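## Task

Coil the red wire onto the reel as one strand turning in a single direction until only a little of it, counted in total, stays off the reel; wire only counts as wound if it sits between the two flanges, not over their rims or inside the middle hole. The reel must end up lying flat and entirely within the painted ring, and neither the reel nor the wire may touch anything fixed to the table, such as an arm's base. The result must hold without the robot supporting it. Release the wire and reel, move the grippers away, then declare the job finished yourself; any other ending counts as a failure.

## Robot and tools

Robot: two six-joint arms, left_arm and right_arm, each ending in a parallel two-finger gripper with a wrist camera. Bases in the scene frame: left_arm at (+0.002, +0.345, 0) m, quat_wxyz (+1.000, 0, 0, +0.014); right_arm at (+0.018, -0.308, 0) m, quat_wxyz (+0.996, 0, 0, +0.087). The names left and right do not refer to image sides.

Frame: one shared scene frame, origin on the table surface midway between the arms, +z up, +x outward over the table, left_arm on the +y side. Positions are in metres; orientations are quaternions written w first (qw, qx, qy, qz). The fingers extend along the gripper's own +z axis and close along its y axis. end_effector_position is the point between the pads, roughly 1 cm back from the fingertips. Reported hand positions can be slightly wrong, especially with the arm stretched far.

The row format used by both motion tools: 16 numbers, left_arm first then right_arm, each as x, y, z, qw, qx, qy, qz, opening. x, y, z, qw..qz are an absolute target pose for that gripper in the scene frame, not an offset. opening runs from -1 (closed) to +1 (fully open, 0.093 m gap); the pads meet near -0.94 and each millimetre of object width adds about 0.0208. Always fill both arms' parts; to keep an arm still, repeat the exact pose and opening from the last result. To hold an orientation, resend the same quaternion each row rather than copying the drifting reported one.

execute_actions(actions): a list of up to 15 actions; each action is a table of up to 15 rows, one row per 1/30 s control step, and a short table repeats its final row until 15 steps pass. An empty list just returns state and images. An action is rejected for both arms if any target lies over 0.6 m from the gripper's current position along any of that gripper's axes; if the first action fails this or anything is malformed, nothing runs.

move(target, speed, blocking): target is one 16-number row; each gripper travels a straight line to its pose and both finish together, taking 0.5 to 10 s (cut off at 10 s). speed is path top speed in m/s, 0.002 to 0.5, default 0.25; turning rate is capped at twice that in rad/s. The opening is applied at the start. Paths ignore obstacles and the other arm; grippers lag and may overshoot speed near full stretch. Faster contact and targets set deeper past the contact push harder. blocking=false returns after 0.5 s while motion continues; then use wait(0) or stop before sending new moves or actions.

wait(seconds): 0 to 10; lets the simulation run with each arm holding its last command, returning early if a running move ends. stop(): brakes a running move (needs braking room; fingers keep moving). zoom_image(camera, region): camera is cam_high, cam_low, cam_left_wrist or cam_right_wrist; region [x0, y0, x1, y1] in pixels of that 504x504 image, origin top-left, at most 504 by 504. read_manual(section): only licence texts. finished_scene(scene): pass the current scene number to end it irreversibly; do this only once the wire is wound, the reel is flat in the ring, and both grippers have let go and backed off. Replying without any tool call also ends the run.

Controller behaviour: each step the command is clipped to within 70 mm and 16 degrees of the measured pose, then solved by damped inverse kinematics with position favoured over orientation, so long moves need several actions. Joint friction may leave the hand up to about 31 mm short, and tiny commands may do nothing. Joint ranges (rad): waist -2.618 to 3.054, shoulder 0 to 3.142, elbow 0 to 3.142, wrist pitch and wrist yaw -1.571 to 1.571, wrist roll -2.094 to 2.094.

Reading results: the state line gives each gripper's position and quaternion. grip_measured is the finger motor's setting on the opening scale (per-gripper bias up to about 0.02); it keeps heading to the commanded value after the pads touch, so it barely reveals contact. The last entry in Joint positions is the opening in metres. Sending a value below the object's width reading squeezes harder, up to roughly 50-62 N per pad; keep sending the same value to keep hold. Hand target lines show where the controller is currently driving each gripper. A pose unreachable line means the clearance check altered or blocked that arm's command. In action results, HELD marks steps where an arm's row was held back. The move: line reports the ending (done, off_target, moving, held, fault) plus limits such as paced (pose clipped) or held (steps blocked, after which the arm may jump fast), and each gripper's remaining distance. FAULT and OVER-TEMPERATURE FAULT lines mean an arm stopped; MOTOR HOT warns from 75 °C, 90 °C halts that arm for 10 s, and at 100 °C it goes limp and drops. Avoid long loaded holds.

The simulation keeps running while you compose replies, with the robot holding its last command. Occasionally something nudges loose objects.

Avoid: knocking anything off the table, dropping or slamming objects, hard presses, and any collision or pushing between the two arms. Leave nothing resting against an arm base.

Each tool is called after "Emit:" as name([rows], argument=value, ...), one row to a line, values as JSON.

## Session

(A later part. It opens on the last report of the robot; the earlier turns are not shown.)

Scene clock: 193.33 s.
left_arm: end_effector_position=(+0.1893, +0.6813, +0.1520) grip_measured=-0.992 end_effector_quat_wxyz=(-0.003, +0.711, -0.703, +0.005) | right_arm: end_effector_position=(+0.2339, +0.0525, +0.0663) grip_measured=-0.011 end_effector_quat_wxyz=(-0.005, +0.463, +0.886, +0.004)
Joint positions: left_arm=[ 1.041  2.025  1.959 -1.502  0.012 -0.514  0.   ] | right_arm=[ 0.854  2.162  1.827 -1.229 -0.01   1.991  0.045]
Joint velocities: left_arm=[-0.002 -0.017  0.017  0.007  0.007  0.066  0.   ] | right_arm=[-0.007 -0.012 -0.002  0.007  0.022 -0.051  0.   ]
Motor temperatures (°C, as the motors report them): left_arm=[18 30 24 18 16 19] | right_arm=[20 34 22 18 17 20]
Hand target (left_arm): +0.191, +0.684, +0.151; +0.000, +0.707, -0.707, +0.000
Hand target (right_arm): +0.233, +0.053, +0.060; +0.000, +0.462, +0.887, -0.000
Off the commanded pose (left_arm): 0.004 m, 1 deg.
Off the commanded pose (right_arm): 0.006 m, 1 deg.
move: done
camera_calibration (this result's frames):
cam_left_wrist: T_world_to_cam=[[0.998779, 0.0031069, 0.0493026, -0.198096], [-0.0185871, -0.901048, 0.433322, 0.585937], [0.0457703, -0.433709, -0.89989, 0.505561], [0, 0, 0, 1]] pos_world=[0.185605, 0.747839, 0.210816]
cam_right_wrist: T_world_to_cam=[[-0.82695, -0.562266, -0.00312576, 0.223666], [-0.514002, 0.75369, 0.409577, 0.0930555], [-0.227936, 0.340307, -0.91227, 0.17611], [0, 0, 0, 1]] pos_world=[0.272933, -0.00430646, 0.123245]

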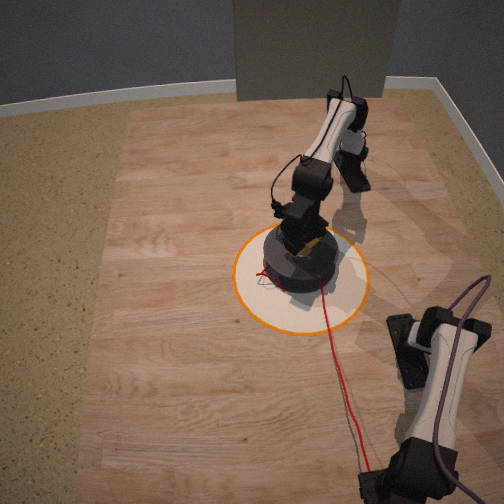

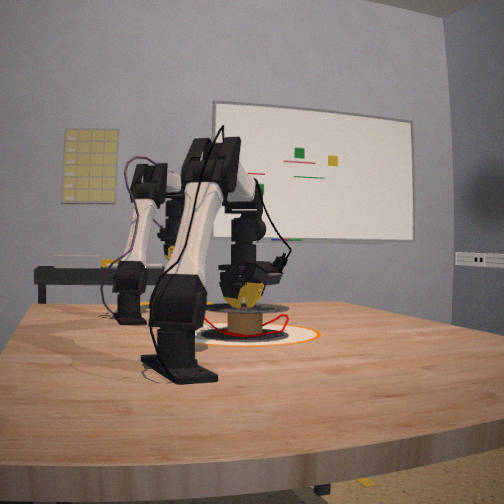

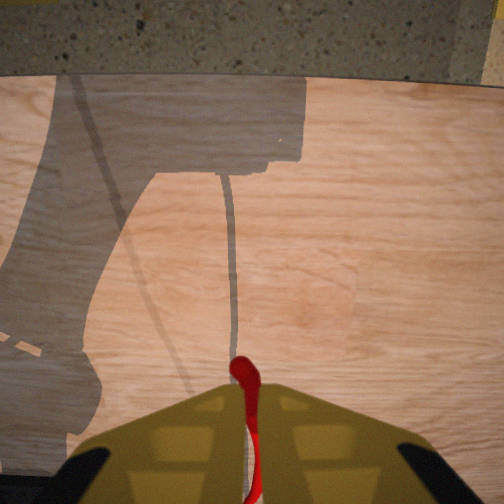

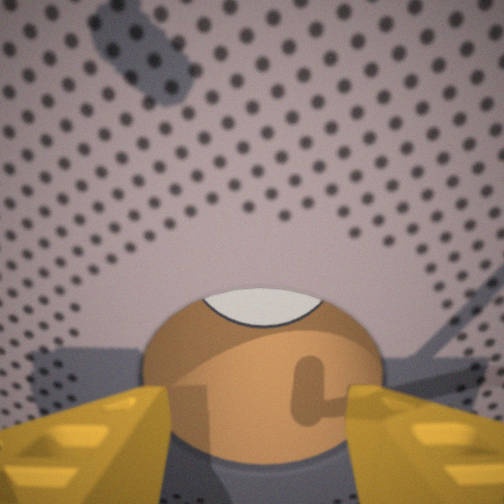

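Emit:
move(target=[0.19,0.612,0.14,0,0.707,-0.707,0,-1,0.233,0.053,0.060,0,0.462,-0.887,0,0.0], speed=0.3)

Scene clock: 198.53 s.
left_arm: end_effector_position=(+0.1869, +0.6103, +0.1349) grip_measured=-0.992 end_effector_quat_wxyz=(+0.018, +0.708, -0.706, +0.009) | right_arm: end_effector_position=(+0.2335, +0.0554, +0.0664) grip_measured=-0.011 end_effector_quat_wxyz=(+0.001, -0.450, +0.893, +0.013)
Joint positions: left_arm=[ 0.942  1.803  1.589 -1.396  0.012 -0.604  0.   ] | right_arm=[ 0.854  2.162  1.827 -1.219 -0.021  0.095  0.045]
Joint velocities: left_arm=[ 0.007  0.002 -0.012 -0.095 -0.022 -0.037  0.   ] | right_arm=[-0.007 -0.012 -0.007 -0.051 -0.007 -0.066 -0.001]
Motor temperatures (°C, as the motors report them): left_arm=[18 30 24 19 16 19] | right_arm=[20 34 22 18 17 20]
Hand target (left_arm): +0.188, +0.612, +0.139; +0.001, +0.707, -0.707, +0.000
Hand target (right_arm): +0.233, +0.053, +0.060; -0.000, -0.462, +0.887, -0.000
Off the commanded pose (left_arm): 0.006 m, 2 deg.
Off the commanded pose (right_arm): 0.007 m, 2 deg.
move: done
camera_calibration (this result's frames):
cam_left_wrist: T_world_to_cam=[[0.99966, -0.00471249, 0.0256597, -0.186802], [-0.0161178, -0.884955, 0.465397, 0.514716], [0.0205145, -0.465652, -0.88473, 0.481674], [0, 0, 0, 1]] pos_world=[0.185153, 0.678913, 0.191397]
cam_right_wrist: T_world_to_cam=[[0.797412, -0.602972, -0.0236439, -0.150665], [-0.549229, -0.741454, 0.385478, 0.183312], [-0.249963, -0.294399, -0.922414, 0.216067], [0, 0, 0, 1]] pos_world=[0.274831, 0.108681, 0.125079]

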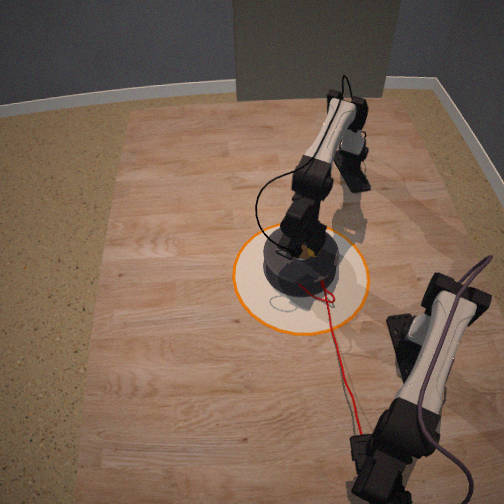

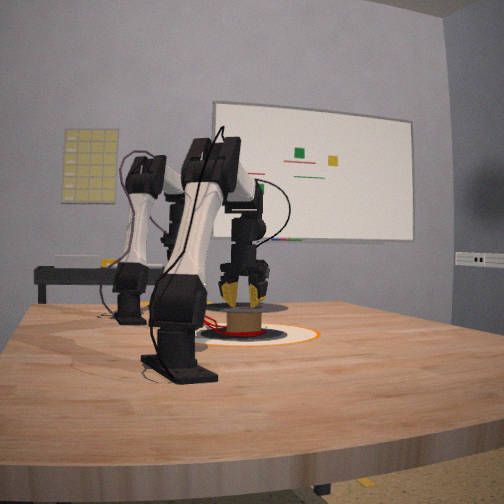

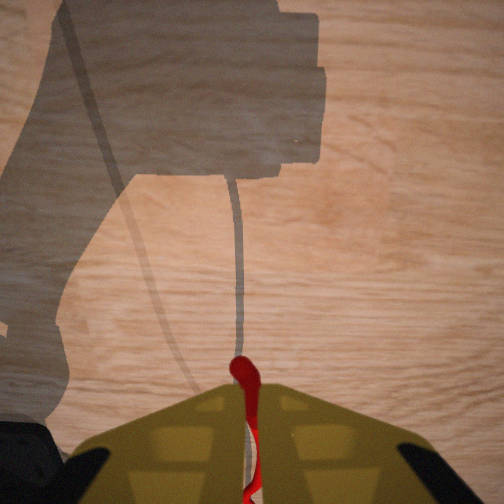

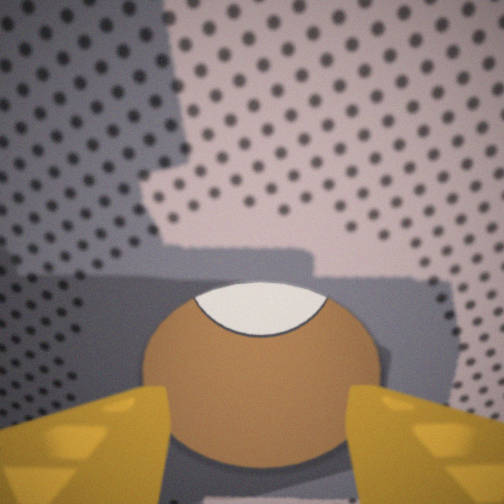

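It works: A rotated with the reel. Let me look at the crossing.

Emit:
zoom_image(camera="cam_high", region=[230, 210, 400, 350])

Emit:
zoom_image(camera="cam_low", region=[150, 270, 330, 360])

Region (230, 210, 400, 350) of cam_high's 504x504 image, scaled by 2.965, with more detail than that image has; it fills the top 415 rows of this view, and the rest is white.

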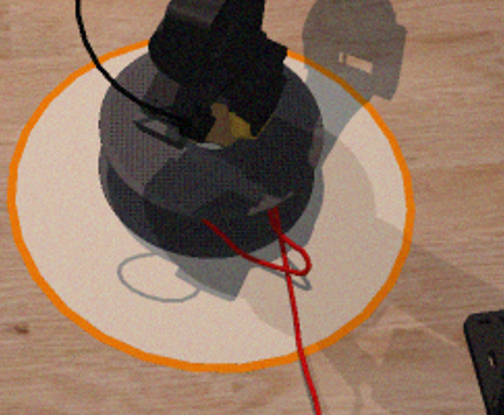

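Region (150, 270, 330, 360) of cam_low's 504x504 image, scaled by 2.800, with more detail than that image has.

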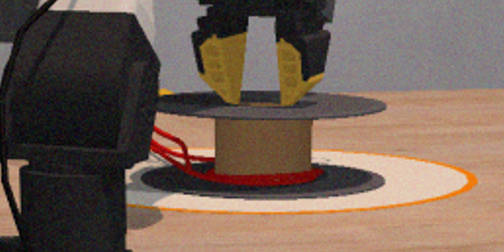

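Emit:
zoom_image(camera="cam_high", region=[290, 270, 350, 320])

Region (290, 270, 350, 320) of cam_high's 504x504 image, scaled by 8.400, with more detail than that image has.

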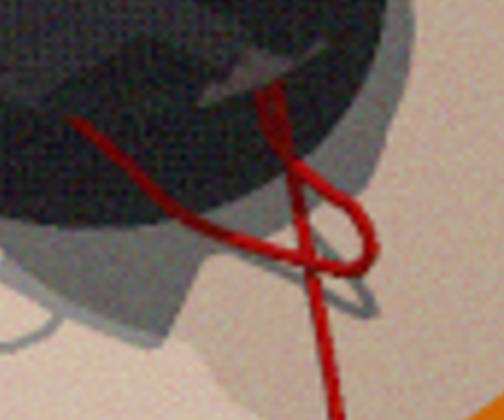

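Emit:
move(target=[0.19,0.568,0.135,0,0.707,-0.707,0,-1,0.233,0.053,0.060,0,0.843,-0.537,0,0.0], speed=0.3)

Emit:
zoom_image(camera="cam_high", region=[250, 220, 390, 340])

Emit:
zoom_image(camera="cam_low", region=[150, 270, 330, 360])

Scene clock: 202.63 s.
left_arm: end_effector_position=(+0.1881, +0.5674, +0.1315) grip_measured=-0.992 end_effector_quat_wxyz=(+0.016, +0.708, -0.706, +0.007) | right_arm: end_effector_position=(+0.2328, +0.0573, +0.0683) grip_measured=-0.003 end_effector_quat_wxyz=(-0.012, +0.839, -0.544, -0.013)
Joint positions: left_arm=[ 0.855  1.668  1.418 -1.353  0.012 -0.691  0.   ] | right_arm=[ 0.857  2.158  1.827 -1.215 -0.025 -0.961  0.045]
Joint velocities: left_arm=[ 0.012  0.002 -0.027 -0.007  0.007 -0.022  0.   ] | right_arm=[ 0.002  0.012 -0.007  0.095  0.051 -0.051  0.001]
Motor temperatures (°C, as the motors report them): left_arm=[18 31 24 19 16 19] | right_arm=[20 34 22 18 17 20]
Hand target (left_arm): +0.189, +0.568, +0.135; +0.001, +0.707, -0.707, +0.000
Hand target (right_arm): +0.233, +0.053, +0.060; +0.000, +0.843, -0.537, -0.000
Off the commanded pose (left_arm): 0.004 m, 2 deg.
Off the commanded pose (right_arm): 0.009 m, 2 deg.
move: done
camera_calibration (this result's frames):
cam_left_wrist: T_world_to_cam=[[0.99964, -0.00568842, 0.0262221, -0.187691], [-0.017122, -0.887671, 0.460159, 0.480763], [0.020659, -0.460442, -0.887449, 0.456051], [0, 0, 0, 1]] pos_world=[0.186434, 0.635678, 0.188416]
cam_right_wrist: T_world_to_cam=[[0.916989, 0.398878, 0.00521437, -0.236144], [0.369409, -0.854032, 0.366286, -0.0224455], [0.150557, -0.333954, -0.930488, 0.127781], [0, 0, 0, 1]] pos_world=[0.205594, 0.117696, 0.128351]

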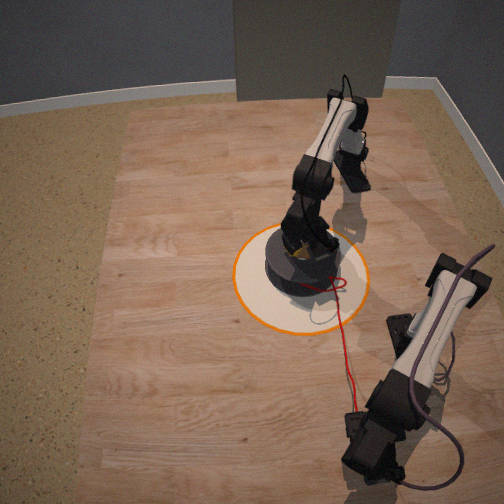

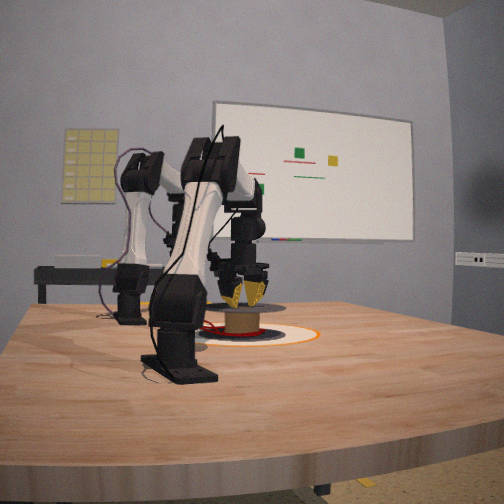

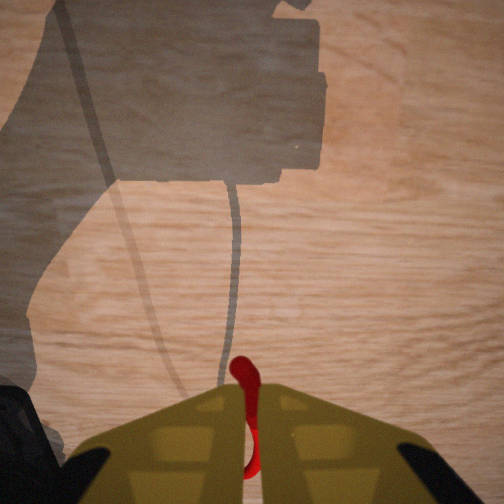

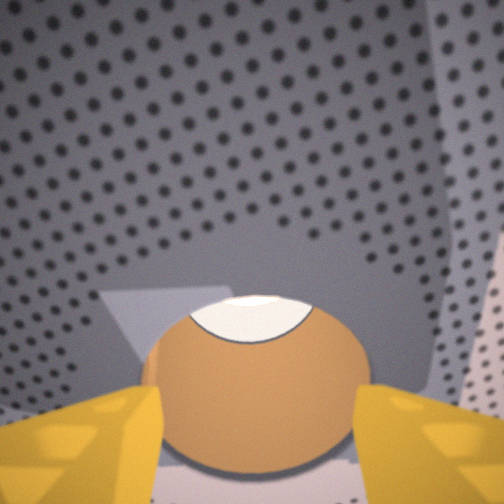

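Region (250, 220, 390, 340) of cam_high's 504x504 image, scaled by 3.600, with more detail than that image has; it fills the top 432 rows of this view, and the rest is white.

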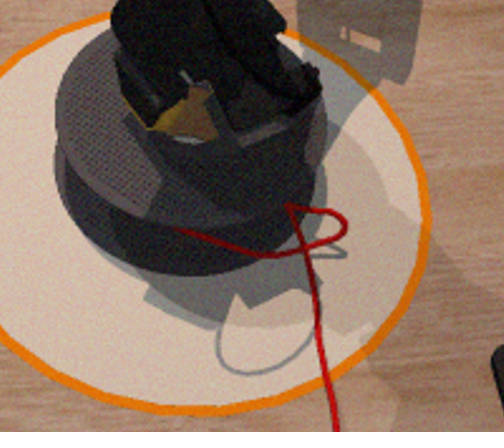

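Region (150, 270, 330, 360) of cam_low's 504x504 image, scaled by 2.800, with more detail than that image has.

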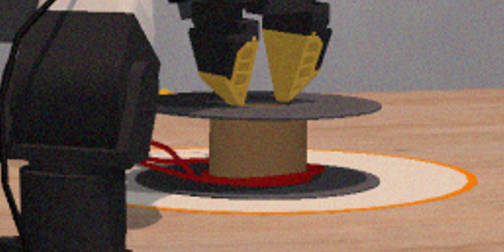

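Emit:
zoom_image(camera="cam_high", region=[300, 265, 360, 315])

Emit:
zoom_image(camera="cam_low", region=[190, 305, 270, 345])

Region (300, 265, 360, 315) of cam_high's 504x504 image, scaled by 8.400, with more detail than that image has.

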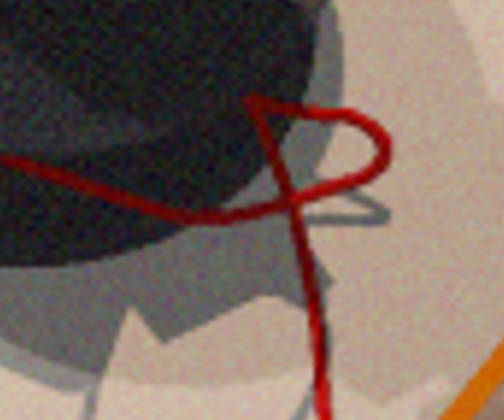

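Region (190, 305, 270, 345) of cam_low's 504x504 image, scaled by 6.300, with more detail than that image has.

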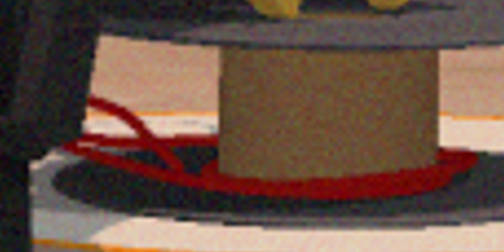

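Emit:
move(target=[0.19,0.572,0.025,0,0.707,-0.707,0,-1,0.233,0.053,0.060,0,0.843,-0.537,0,0.0], speed=0.25)

Emit:
zoom_image(camera="cam_high", region=[250, 220, 390, 340])

Emit:
zoom_image(camera="cam_low", region=[150, 290, 290, 350])

Scene clock: 208.50 s.
left_arm: end_effector_position=(+0.1908, +0.5707, +0.0314) grip_measured=-0.992 end_effector_quat_wxyz=(-0.002, +0.708, -0.706, +0.006) | right_arm: end_effector_position=(+0.2327, +0.0576, +0.0689) grip_measured=-0.003 end_effector_quat_wxyz=(-0.013, +0.840, -0.542, -0.014)
Joint positions: left_arm=[ 0.855  1.731  1.082 -0.918  0.012 -0.691  0.   ] | right_arm=[ 0.857  2.156  1.827 -1.214 -0.026 -0.965  0.045]
Joint velocities: left_arm=[ 0.002  0.002 -0.002  0.022  0.037  0.051  0.   ] | right_arm=[-0.002 -0.007  0.007 -0.022 -0.007 -0.095 -0.001]
Motor temperatures (°C, as the motors report them): left_arm=[18 31 24 19 16 19] | right_arm=[20 35 22 18 17 20]
Hand target (left_arm): +0.190, +0.572, +0.025; +0.000, +0.707, -0.707, +0.000
Hand target (right_arm): +0.233, +0.053, +0.060; +0.000, +0.843, -0.537, -0.000
Off the commanded pose (left_arm): 0.007 m, 1 deg.
Off the commanded pose (right_arm): 0.010 m, 2 deg.
move: done
camera_calibration (this result's frames):
cam_left_wrist: T_world_to_cam=[[0.998788, -0.00634629, 0.0488164, -0.187944], [-0.0269752, -0.900073, 0.434903, 0.539539], [0.0411783, -0.435692, -0.899153, 0.35106], [0, 0, 0, 1]] pos_world=[0.187815, 0.637386, 0.0901844]
cam_right_wrist: T_world_to_cam=[[0.91514, 0.403091, 0.006051, -0.235999], [0.373408, -0.853216, 0.364128, -0.0232216], [0.15194, -0.330968, -0.931329, 0.128037], [0, 0, 0, 1]] pos_world=[0.205189, 0.117692, 0.129129]

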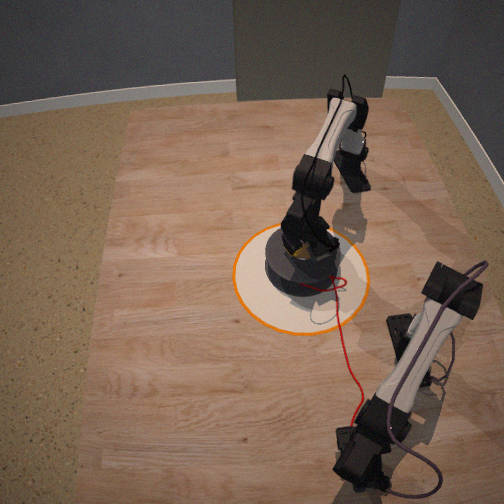

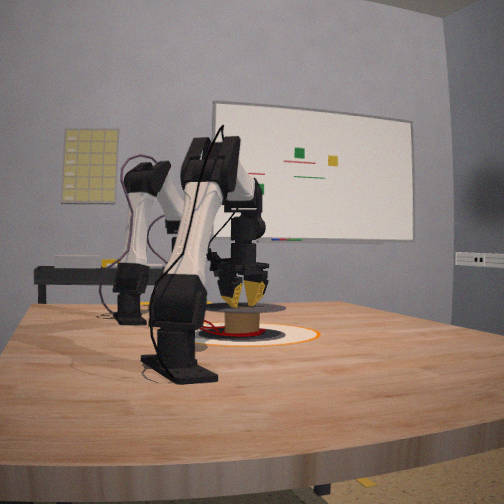

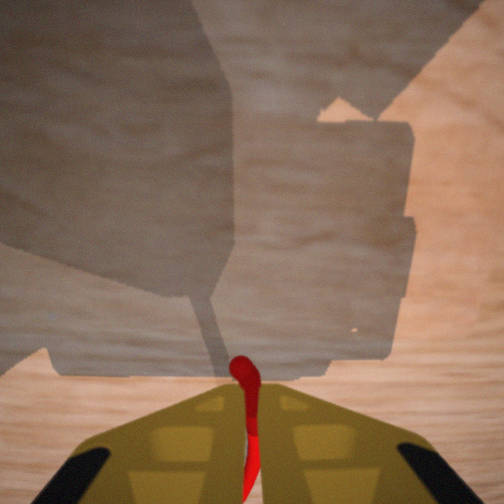

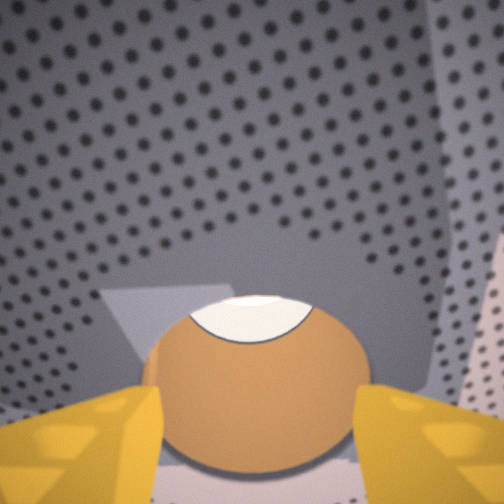

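Region (250, 220, 390, 340) of cam_high's 504x504 image, scaled by 3.600, with more detail than that image has; it fills the top 432 rows of this view, and the rest is white.

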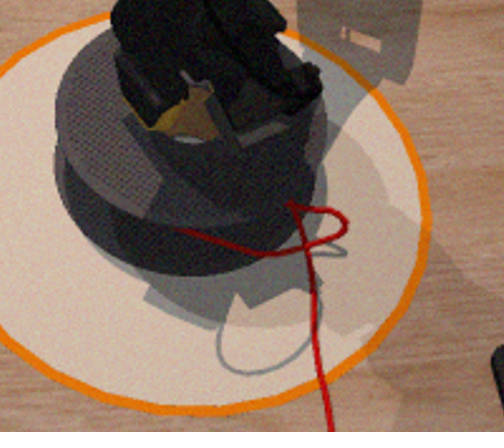

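Region (150, 290, 290, 350) of cam_low's 504x504 image, scaled by 3.600, with more detail than that image has; it fills the top 216 rows of this view, and the rest is white.

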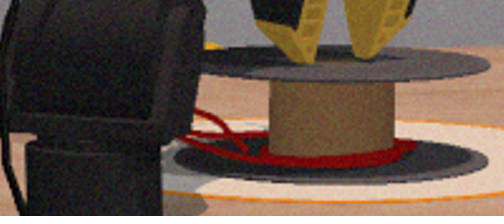

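Emit:
move(target=[0.19,0.545,0.02,0,0.707,-0.707,0,-1,0.233,0.050,0.058,0,0.996,-0.087,0,0.0], speed=0.25)

Emit:
zoom_image(camera="cam_high", region=[250, 220, 390, 340])

Emit:
zoom_image(camera="cam_low", region=[150, 290, 290, 350])

Scene clock: 211.83 s.
left_arm: end_effector_position=(+0.1891, +0.5462, +0.0174) grip_measured=-0.992 end_effector_quat_wxyz=(+0.010, +0.709, -0.705, +0.005) | right_arm: end_effector_position=(+0.2342, +0.0572, +0.0689) grip_measured=-0.003 end_effector_quat_wxyz=(-0.017, +0.996, -0.091, -0.001)
Joint positions: left_arm=[ 0.802  1.706  0.991 -0.876  0.01  -0.746  0.   ] | right_arm=[ 0.857  2.156  1.827 -1.212 -0.017 -1.928  0.045]
Joint velocities: left_arm=[ 0.007  0.002 -0.017  0.007 -0.007 -0.022  0.   ] | right_arm=[ 0.002 -0.002  0.007 -0.007 -0.022 -0.081  0.001]
Motor temperatures (°C, as the motors report them): left_arm=[18 31 24 19 16 19] | right_arm=[20 35 22 18 17 20]
Hand target (left_arm): +0.189, +0.545, +0.020; +0.001, +0.707, -0.707, +0.000
Hand target (right_arm): +0.233, +0.050, +0.058; +0.000, +0.996, -0.087, -0.000
Off the commanded pose (left_arm): 0.003 m, 1 deg.
Off the commanded pose (right_arm): 0.013 m, 2 deg.
move: off_target (right_arm)
camera_calibration (this result's frames):
cam_left_wrist: T_world_to_cam=[[0.999522, -0.00379418, 0.0306954, -0.186884], [-0.0172187, -0.892689, 0.450343, 0.51744], [0.0256928, -0.450656, -0.892328, 0.338857], [0, 0, 0, 1]] pos_world=[0.186998, 0.613912, 0.0750818]
cam_right_wrist: T_world_to_cam=[[0.19224, 0.980821, 0.032151, -0.102802], [0.899956, -0.189265, 0.392757, -0.18743], [0.391309, -0.0465693, -0.91908, 0.0544665], [0, 0, 0, 1]] pos_world=[0.167128, 0.0678933, 0.126979]

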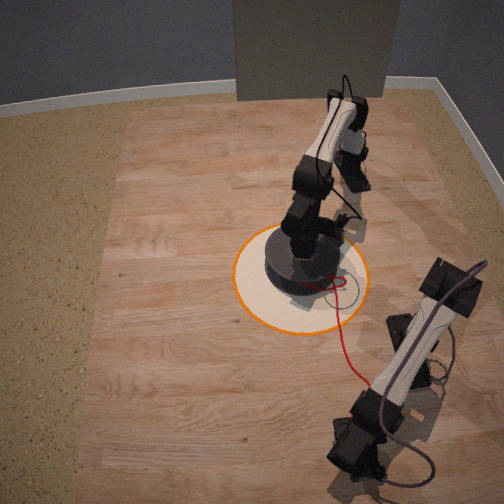

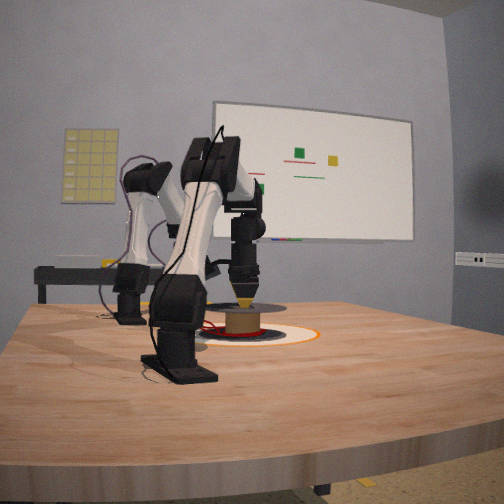

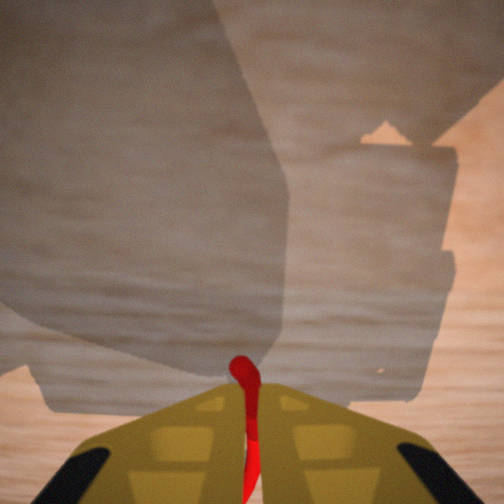

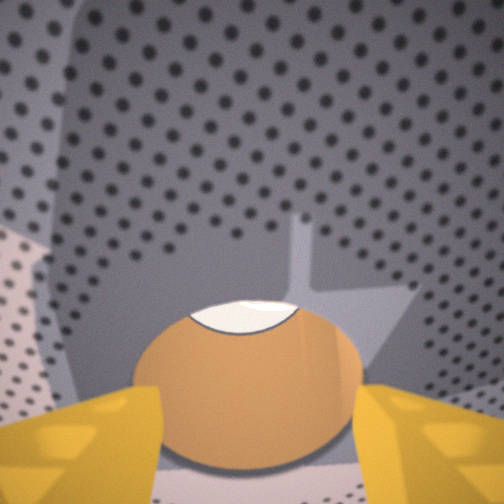

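Region (250, 220, 390, 340) of cam_high's 504x504 image, scaled by 3.600, with more detail than that image has; it fills the top 432 rows of this view, and the rest is white.

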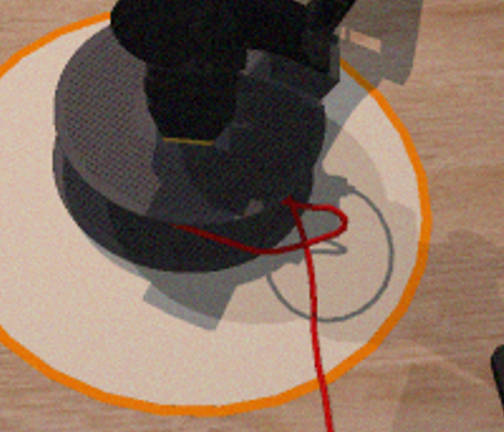

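Region (150, 290, 290, 350) of cam_low's 504x504 image, scaled by 3.600, with more detail than that image has; it fills the top 216 rows of this view, and the rest is white.

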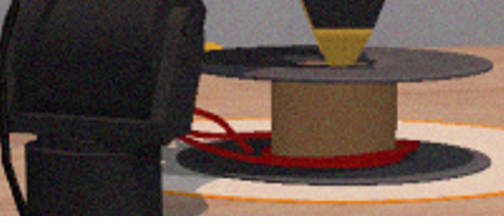

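Emit:
move(target=[0.19,0.548,0.02,0,0.707,-0.707,0,-1,0.234,0.056,0.062,0,0.5,-0.866,0,-1], speed=0.5)

Emit:
move(target=[0.19,0.555,0.02,0,0.707,-0.707,0,-1,0.234,0.056,0.061,0,0.462,0.887,0,-1], speed=0.5)

Emit:
move(target=[0.19,0.585,0.02,0,0.707,-0.707,0,-1,0.234,0.056,0.061,0,0.462,0.887,0,0.0], speed=0.06)

Emit:
zoom_image(camera="cam_high", region=[250, 220, 390, 340])

Scene clock: 221.77 s.
left_arm: end_effector_position=(+0.1891, +0.5462, +0.0174) grip_measured=-0.992 end_effector_quat_wxyz=(+0.010, +0.709, -0.705, +0.005) | right_arm: end_effector_position=(+0.2345, +0.0561, +0.0688) grip_measured=-0.999 end_effector_quat_wxyz=(+0.008, -0.501, +0.865, +0.012)
Joint positions: left_arm=[ 0.802  1.706  0.991 -0.876  0.01  -0.746  0.   ] | right_arm=[ 0.857  2.156  1.827 -1.216 -0.012 -0.019  0.   ]
Joint velocities: left_arm=[-0.002  0.022 -0.017 -0.051 -0.037  0.007  0.   ] | right_arm=[-0.012 -0.012 -0.002 -0.007  0.007  0.007  0.   ]
Motor temperatures (°C, as the motors report them): left_arm=[18 31 24 19 16 19] | right_arm=[20 35 22 18 17 20]
Hand target (left_arm): +0.190, +0.548, +0.020; +0.000, +0.707, -0.707, +0.000
Hand target (right_arm): +0.234, +0.056, +0.062; +0.000, -0.500, +0.866, +0.000
Off the commanded pose (left_arm): 0.003 m, 1 deg.
Off the commanded pose (right_arm): 0.007 m, 2 deg.
move: done
camera_calibration (this result's frames):
cam_left_wrist: T_world_to_cam=[[0.999522, -0.00379418, 0.0306954, -0.186884], [-0.0172187, -0.892689, 0.450343, 0.51744], [0.0256928, -0.450656, -0.892328, 0.338857], [0, 0, 0, 1]] pos_world=[0.186998, 0.613912, 0.0750818]
cam_right_wrist: T_world_to_cam=[[0.861991, -0.506745, -0.0134279, -0.172177], [-0.465561, -0.801861, 0.374529, 0.167948], [-0.200558, -0.316589, -0.927118, 0.208764], [0, 0, 0, 1]] pos_world=[0.268475, 0.113514, 0.128336]

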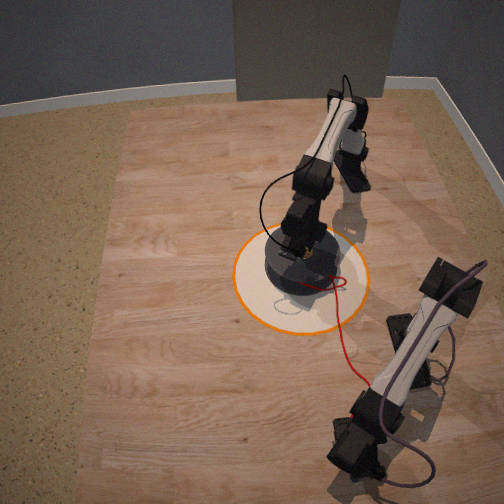

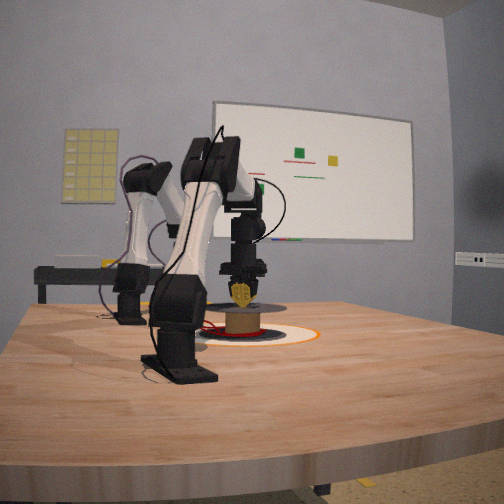

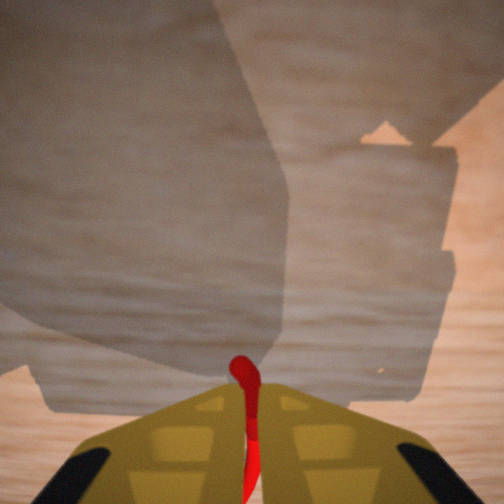

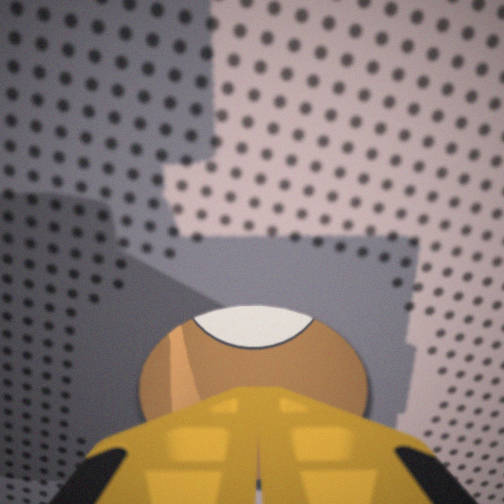

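Scene clock: 224.53 s.
left_arm: end_effector_position=(+0.1884, +0.5469, +0.0174) grip_measured=-0.992 end_effector_quat_wxyz=(+0.010, +0.706, -0.708, +0.005) | right_arm: end_effector_position=(+0.2344, +0.0560, +0.0678) grip_measured=-0.999 end_effector_quat_wxyz=(-0.006, +0.461, +0.887, +0.012)
Joint positions: left_arm=[ 0.805  1.706  0.991 -0.876  0.01  -0.734  0.   ] | right_arm=[ 0.857  2.159  1.827 -1.216 -0.012  1.989  0.   ]
Joint velocities: left_arm=[ 0.007  0.012 -0.027 -0.081  0.051 -0.051  0.   ] | right_arm=[-0.007  0.056  0.007 -0.095  0.007  0.007  0.   ]
Motor temperatures (°C, as the motors report them): left_arm=[18 30 24 19 16 19] | right_arm=[20 35 22 18 17 20]
Hand target (left_arm): +0.190, +0.555, +0.020; -0.000, +0.707, -0.707, -0.000
Hand target (right_arm): +0.234, +0.056, +0.061; +0.000, +0.462, +0.887, +0.000
Off the commanded pose (left_arm): 0.009 m, 1 deg.
Off the commanded pose (right_arm): 0.007 m, 2 deg.
move: done
camera_calibration (this result's frames):
cam_left_wrist: T_world_to_cam=[[0.999452, -0.0117957, 0.030944, -0.181804], [-0.0244784, -0.892487, 0.450408, 0.519256], [0.0223042, -0.450918, -0.892287, 0.339944], [0, 0, 0, 1]] pos_world=[0.186833, 0.614572, 0.0750761]
cam_right_wrist: T_world_to_cam=[[-0.824283, -0.565919, -0.0171217, 0.226629], [-0.520163, 0.745002, 0.417615, 0.0914802], [-0.223581, 0.353139, -0.908463, 0.174342], [0, 0, 0, 1]] pos_world=[0.27337, -0.00146654, 0.12406]

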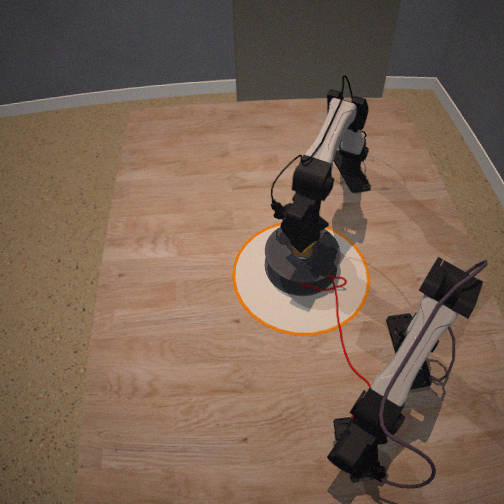

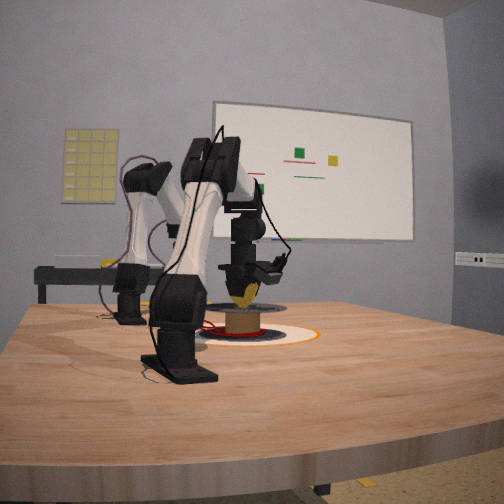

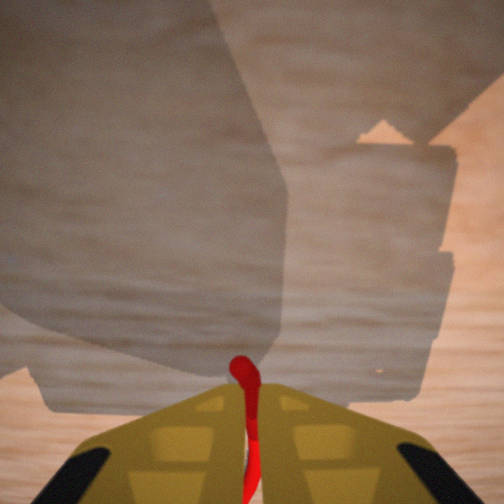

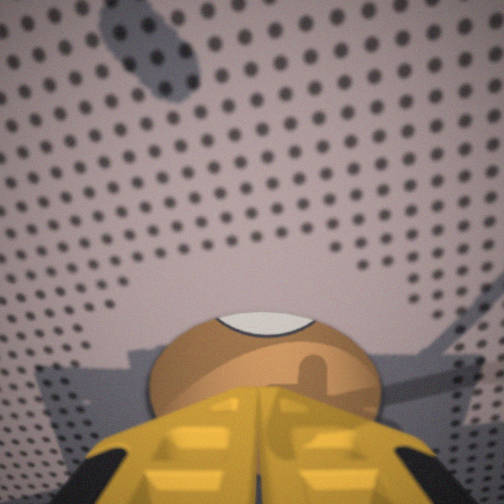

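Scene clock: 225.47 s.
left_arm: end_effector_position=(+0.1919, +0.5800, +0.0213) grip_measured=-0.992 end_effector_quat_wxyz=(-0.005, +0.707, -0.707, +0.004) | right_arm: end_effector_position=(+0.2343, +0.0559, +0.0676) grip_measured=-0.005 end_effector_quat_wxyz=(-0.006, +0.461, +0.887, +0.012)
Joint positions: left_arm=[ 0.871  1.771  1.086 -0.877  0.01  -0.672  0.   ] | right_arm=[ 0.857  2.159  1.827 -1.216 -0.012  1.99   0.045]
Joint velocities: left_arm=[-0.012 -0.012 -0.007  0.007  0.007  0.007  0.   ] | right_arm=[-0.017  0.012 -0.027 -0.007 -0.022 -0.022 -0.   ]
Motor temperatures (°C, as the motors report them): left_arm=[18 30 24 19 16 19] | right_arm=[20 35 22 18 17 20]
Hand target (left_arm): +0.191, +0.585, +0.020; -0.001, +0.707, -0.707, +0.000
Hand target (right_arm): +0.234, +0.056, +0.061; +0.000, +0.462, +0.887, +0.000
Off the commanded pose (left_arm): 0.006 m, 1 deg.
Off the commanded pose (right_arm): 0.007 m, 1 deg.
move: done
camera_calibration (this result's frames):
cam_left_wrist: T_world_to_cam=[[0.998683, -0.00966755, 0.0503874, -0.186513], [-0.0304121, -0.902501, 0.429612, 0.554516], [0.0413214, -0.430579, -0.901607, 0.343045], [0, 0, 0, 1]] pos_world=[0.188956, 0.646356, 0.0804625]
cam_right_wrist: T_world_to_cam=[[-0.824721, -0.565302, -0.0164121, 0.226546], [-0.519422, 0.745671, 0.417343, 0.0913936], [-0.223687, 0.352716, -0.908601, 0.174279], [0, 0, 0, 1]] pos_world=[0.273293, -0.00155372, 0.123926]

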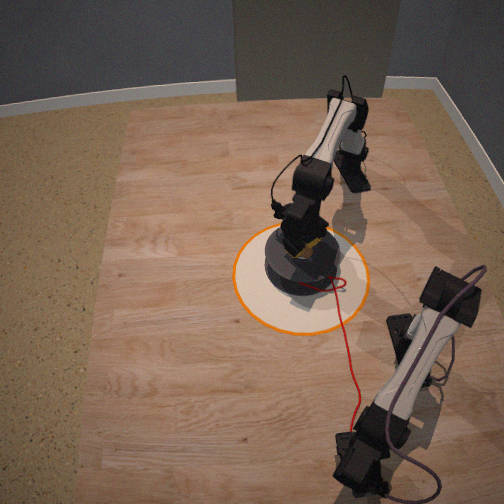

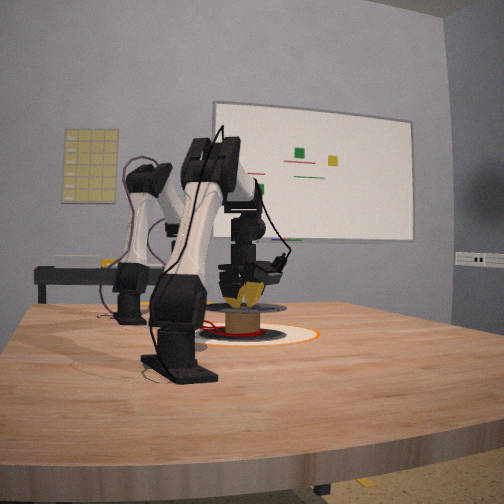

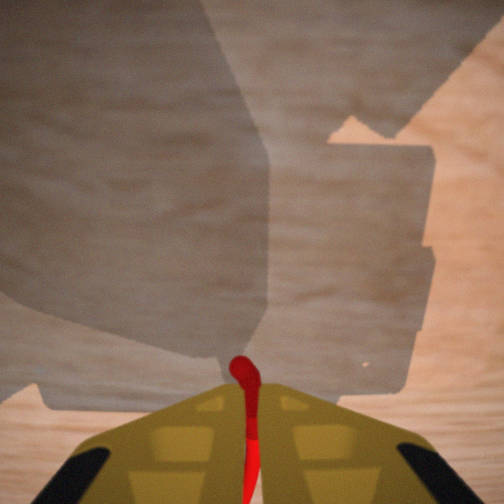

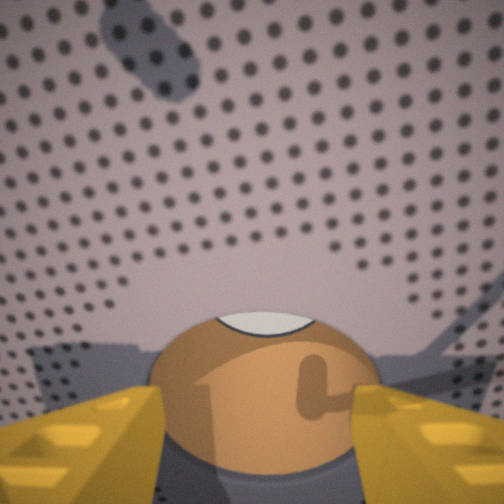

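Region (250, 220, 390, 340) of cam_high's 504x504 image, scaled by 3.600, with more detail than that image has; it fills the top 432 rows of this view, and the rest is white.

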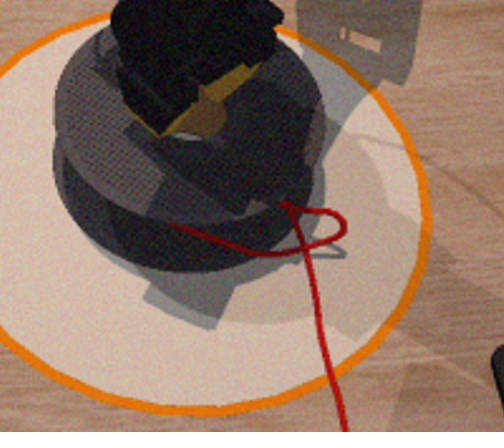

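Emit:
move(target=[0.19,0.528,0.02,0,0.707,-0.707,0,-1,0.234,0.054,0.061,0,0.462,-0.887,0,0.0], speed=0.3)

Emit:
zoom_image(camera="cam_high", region=[250, 220, 390, 340])

Emit:
zoom_image(camera="cam_low", region=[150, 290, 290, 350])

Scene clock: 230.07 s.
left_arm: end_effector_position=(+0.1880, +0.5284, +0.0173) grip_measured=-0.992 end_effector_quat_wxyz=(+0.013, +0.708, -0.706, +0.005) | right_arm: end_effector_position=(+0.2344, +0.0561, +0.0676) grip_measured=-0.003 end_effector_quat_wxyz=(+0.006, -0.451, +0.892, +0.011)
Joint positions: left_arm=[ 0.759  1.661  0.94  -0.874  0.01  -0.789  0.   ] | right_arm=[ 0.857  2.159  1.827 -1.215 -0.012  0.095  0.045]
Joint velocities: left_arm=[-0.007  0.002 -0.012  0.037  0.007 -0.066  0.   ] | right_arm=[-0.012  0.002 -0.012  0.007  0.022 -0.051 -0.001]
Motor temperatures (°C, as the motors report them): left_arm=[18 30 24 19 16 19] | right_arm=[20 36 22 18 17 20]
Hand target (left_arm): +0.189, +0.528, +0.020; +0.001, +0.707, -0.707, +0.000
Hand target (right_arm): +0.234, +0.054, +0.061; -0.000, -0.462, +0.887, +0.000
Off the commanded pose (left_arm): 0.003 m, 2 deg.
Off the commanded pose (right_arm): 0.007 m, 2 deg.
move: done
camera_calibration (this result's frames):
cam_left_wrist: T_world_to_cam=[[0.999639, -0.00410471, 0.0265559, -0.185662], [-0.0156949, -0.891361, 0.453023, 0.500507], [0.0218114, -0.453276, -0.891103, 0.332845], [0, 0, 0, 1]] pos_world=[0.186191, 0.596241, 0.0747891]
cam_right_wrist: T_world_to_cam=[[0.798903, -0.601247, -0.0160171, -0.151929], [-0.551751, -0.743218, 0.378415, 0.185021], [-0.239425, -0.29348, -0.925497, 0.215315], [0, 0, 0, 1]] pos_world=[0.275014, 0.109355, 0.126825]

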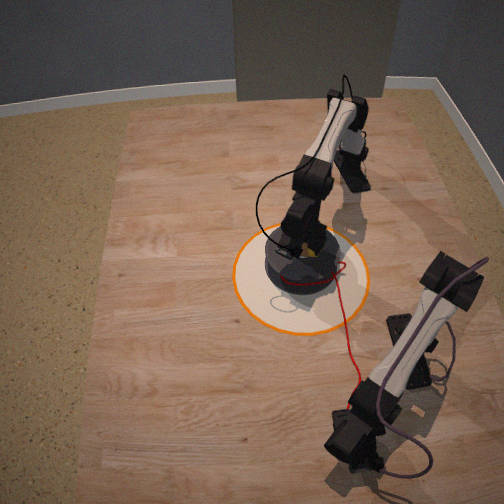

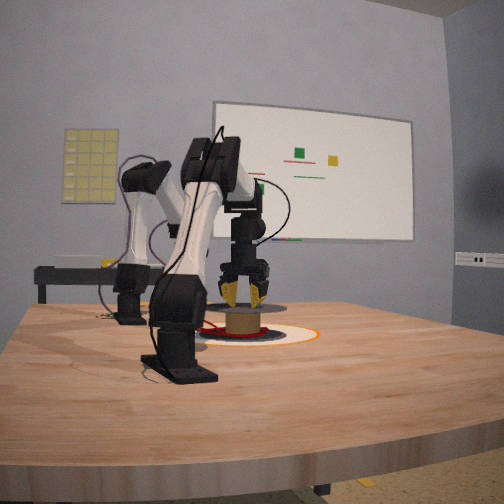

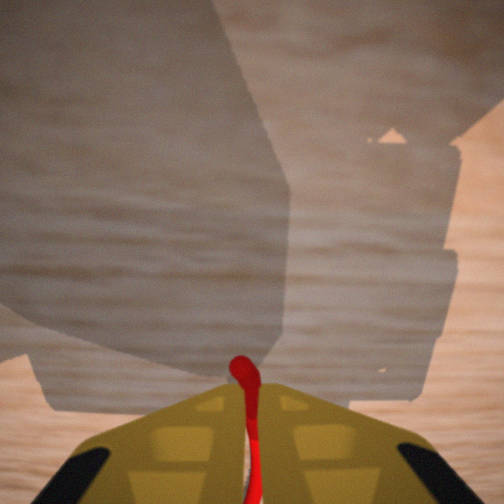

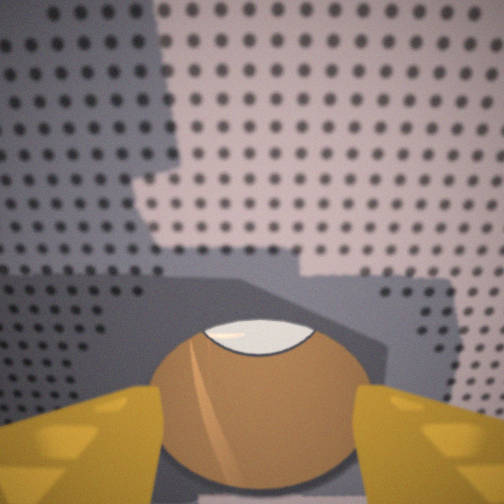

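Region (250, 220, 390, 340) of cam_high's 504x504 image, scaled by 3.600, with more detail than that image has; it fills the top 432 rows of this view, and the rest is white.

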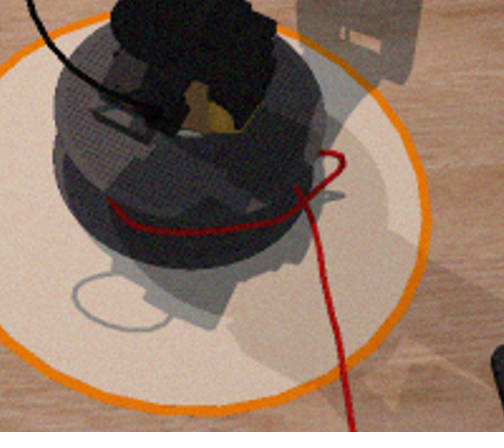

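Region (150, 290, 290, 350) of cam_low's 504x504 image, scaled by 3.600, with more detail than that image has; it fills the top 216 rows of this view, and the rest is white.

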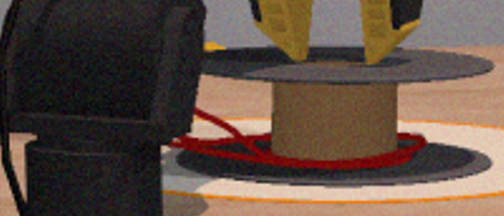

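Emit:
zoom_image(camera="cam_high", region=[300, 250, 360, 300])

Emit:
zoom_image(camera="cam_low", region=[185, 305, 275, 345])

Region (300, 250, 360, 300) of cam_high's 504x504 image, scaled by 8.400, with more detail than that image has.

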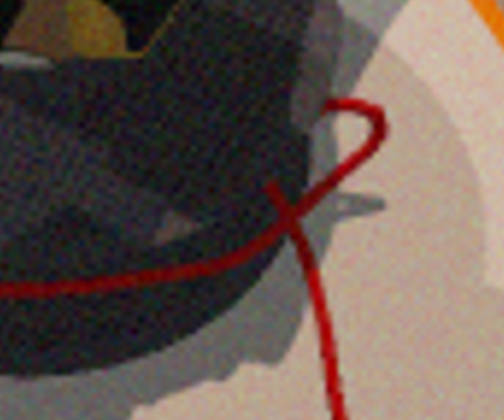

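Region (185, 305, 275, 345) of cam_low's 504x504 image, scaled by 5.600, with more detail than that image has.

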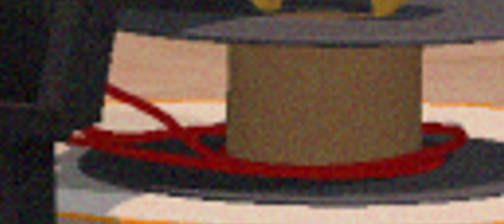

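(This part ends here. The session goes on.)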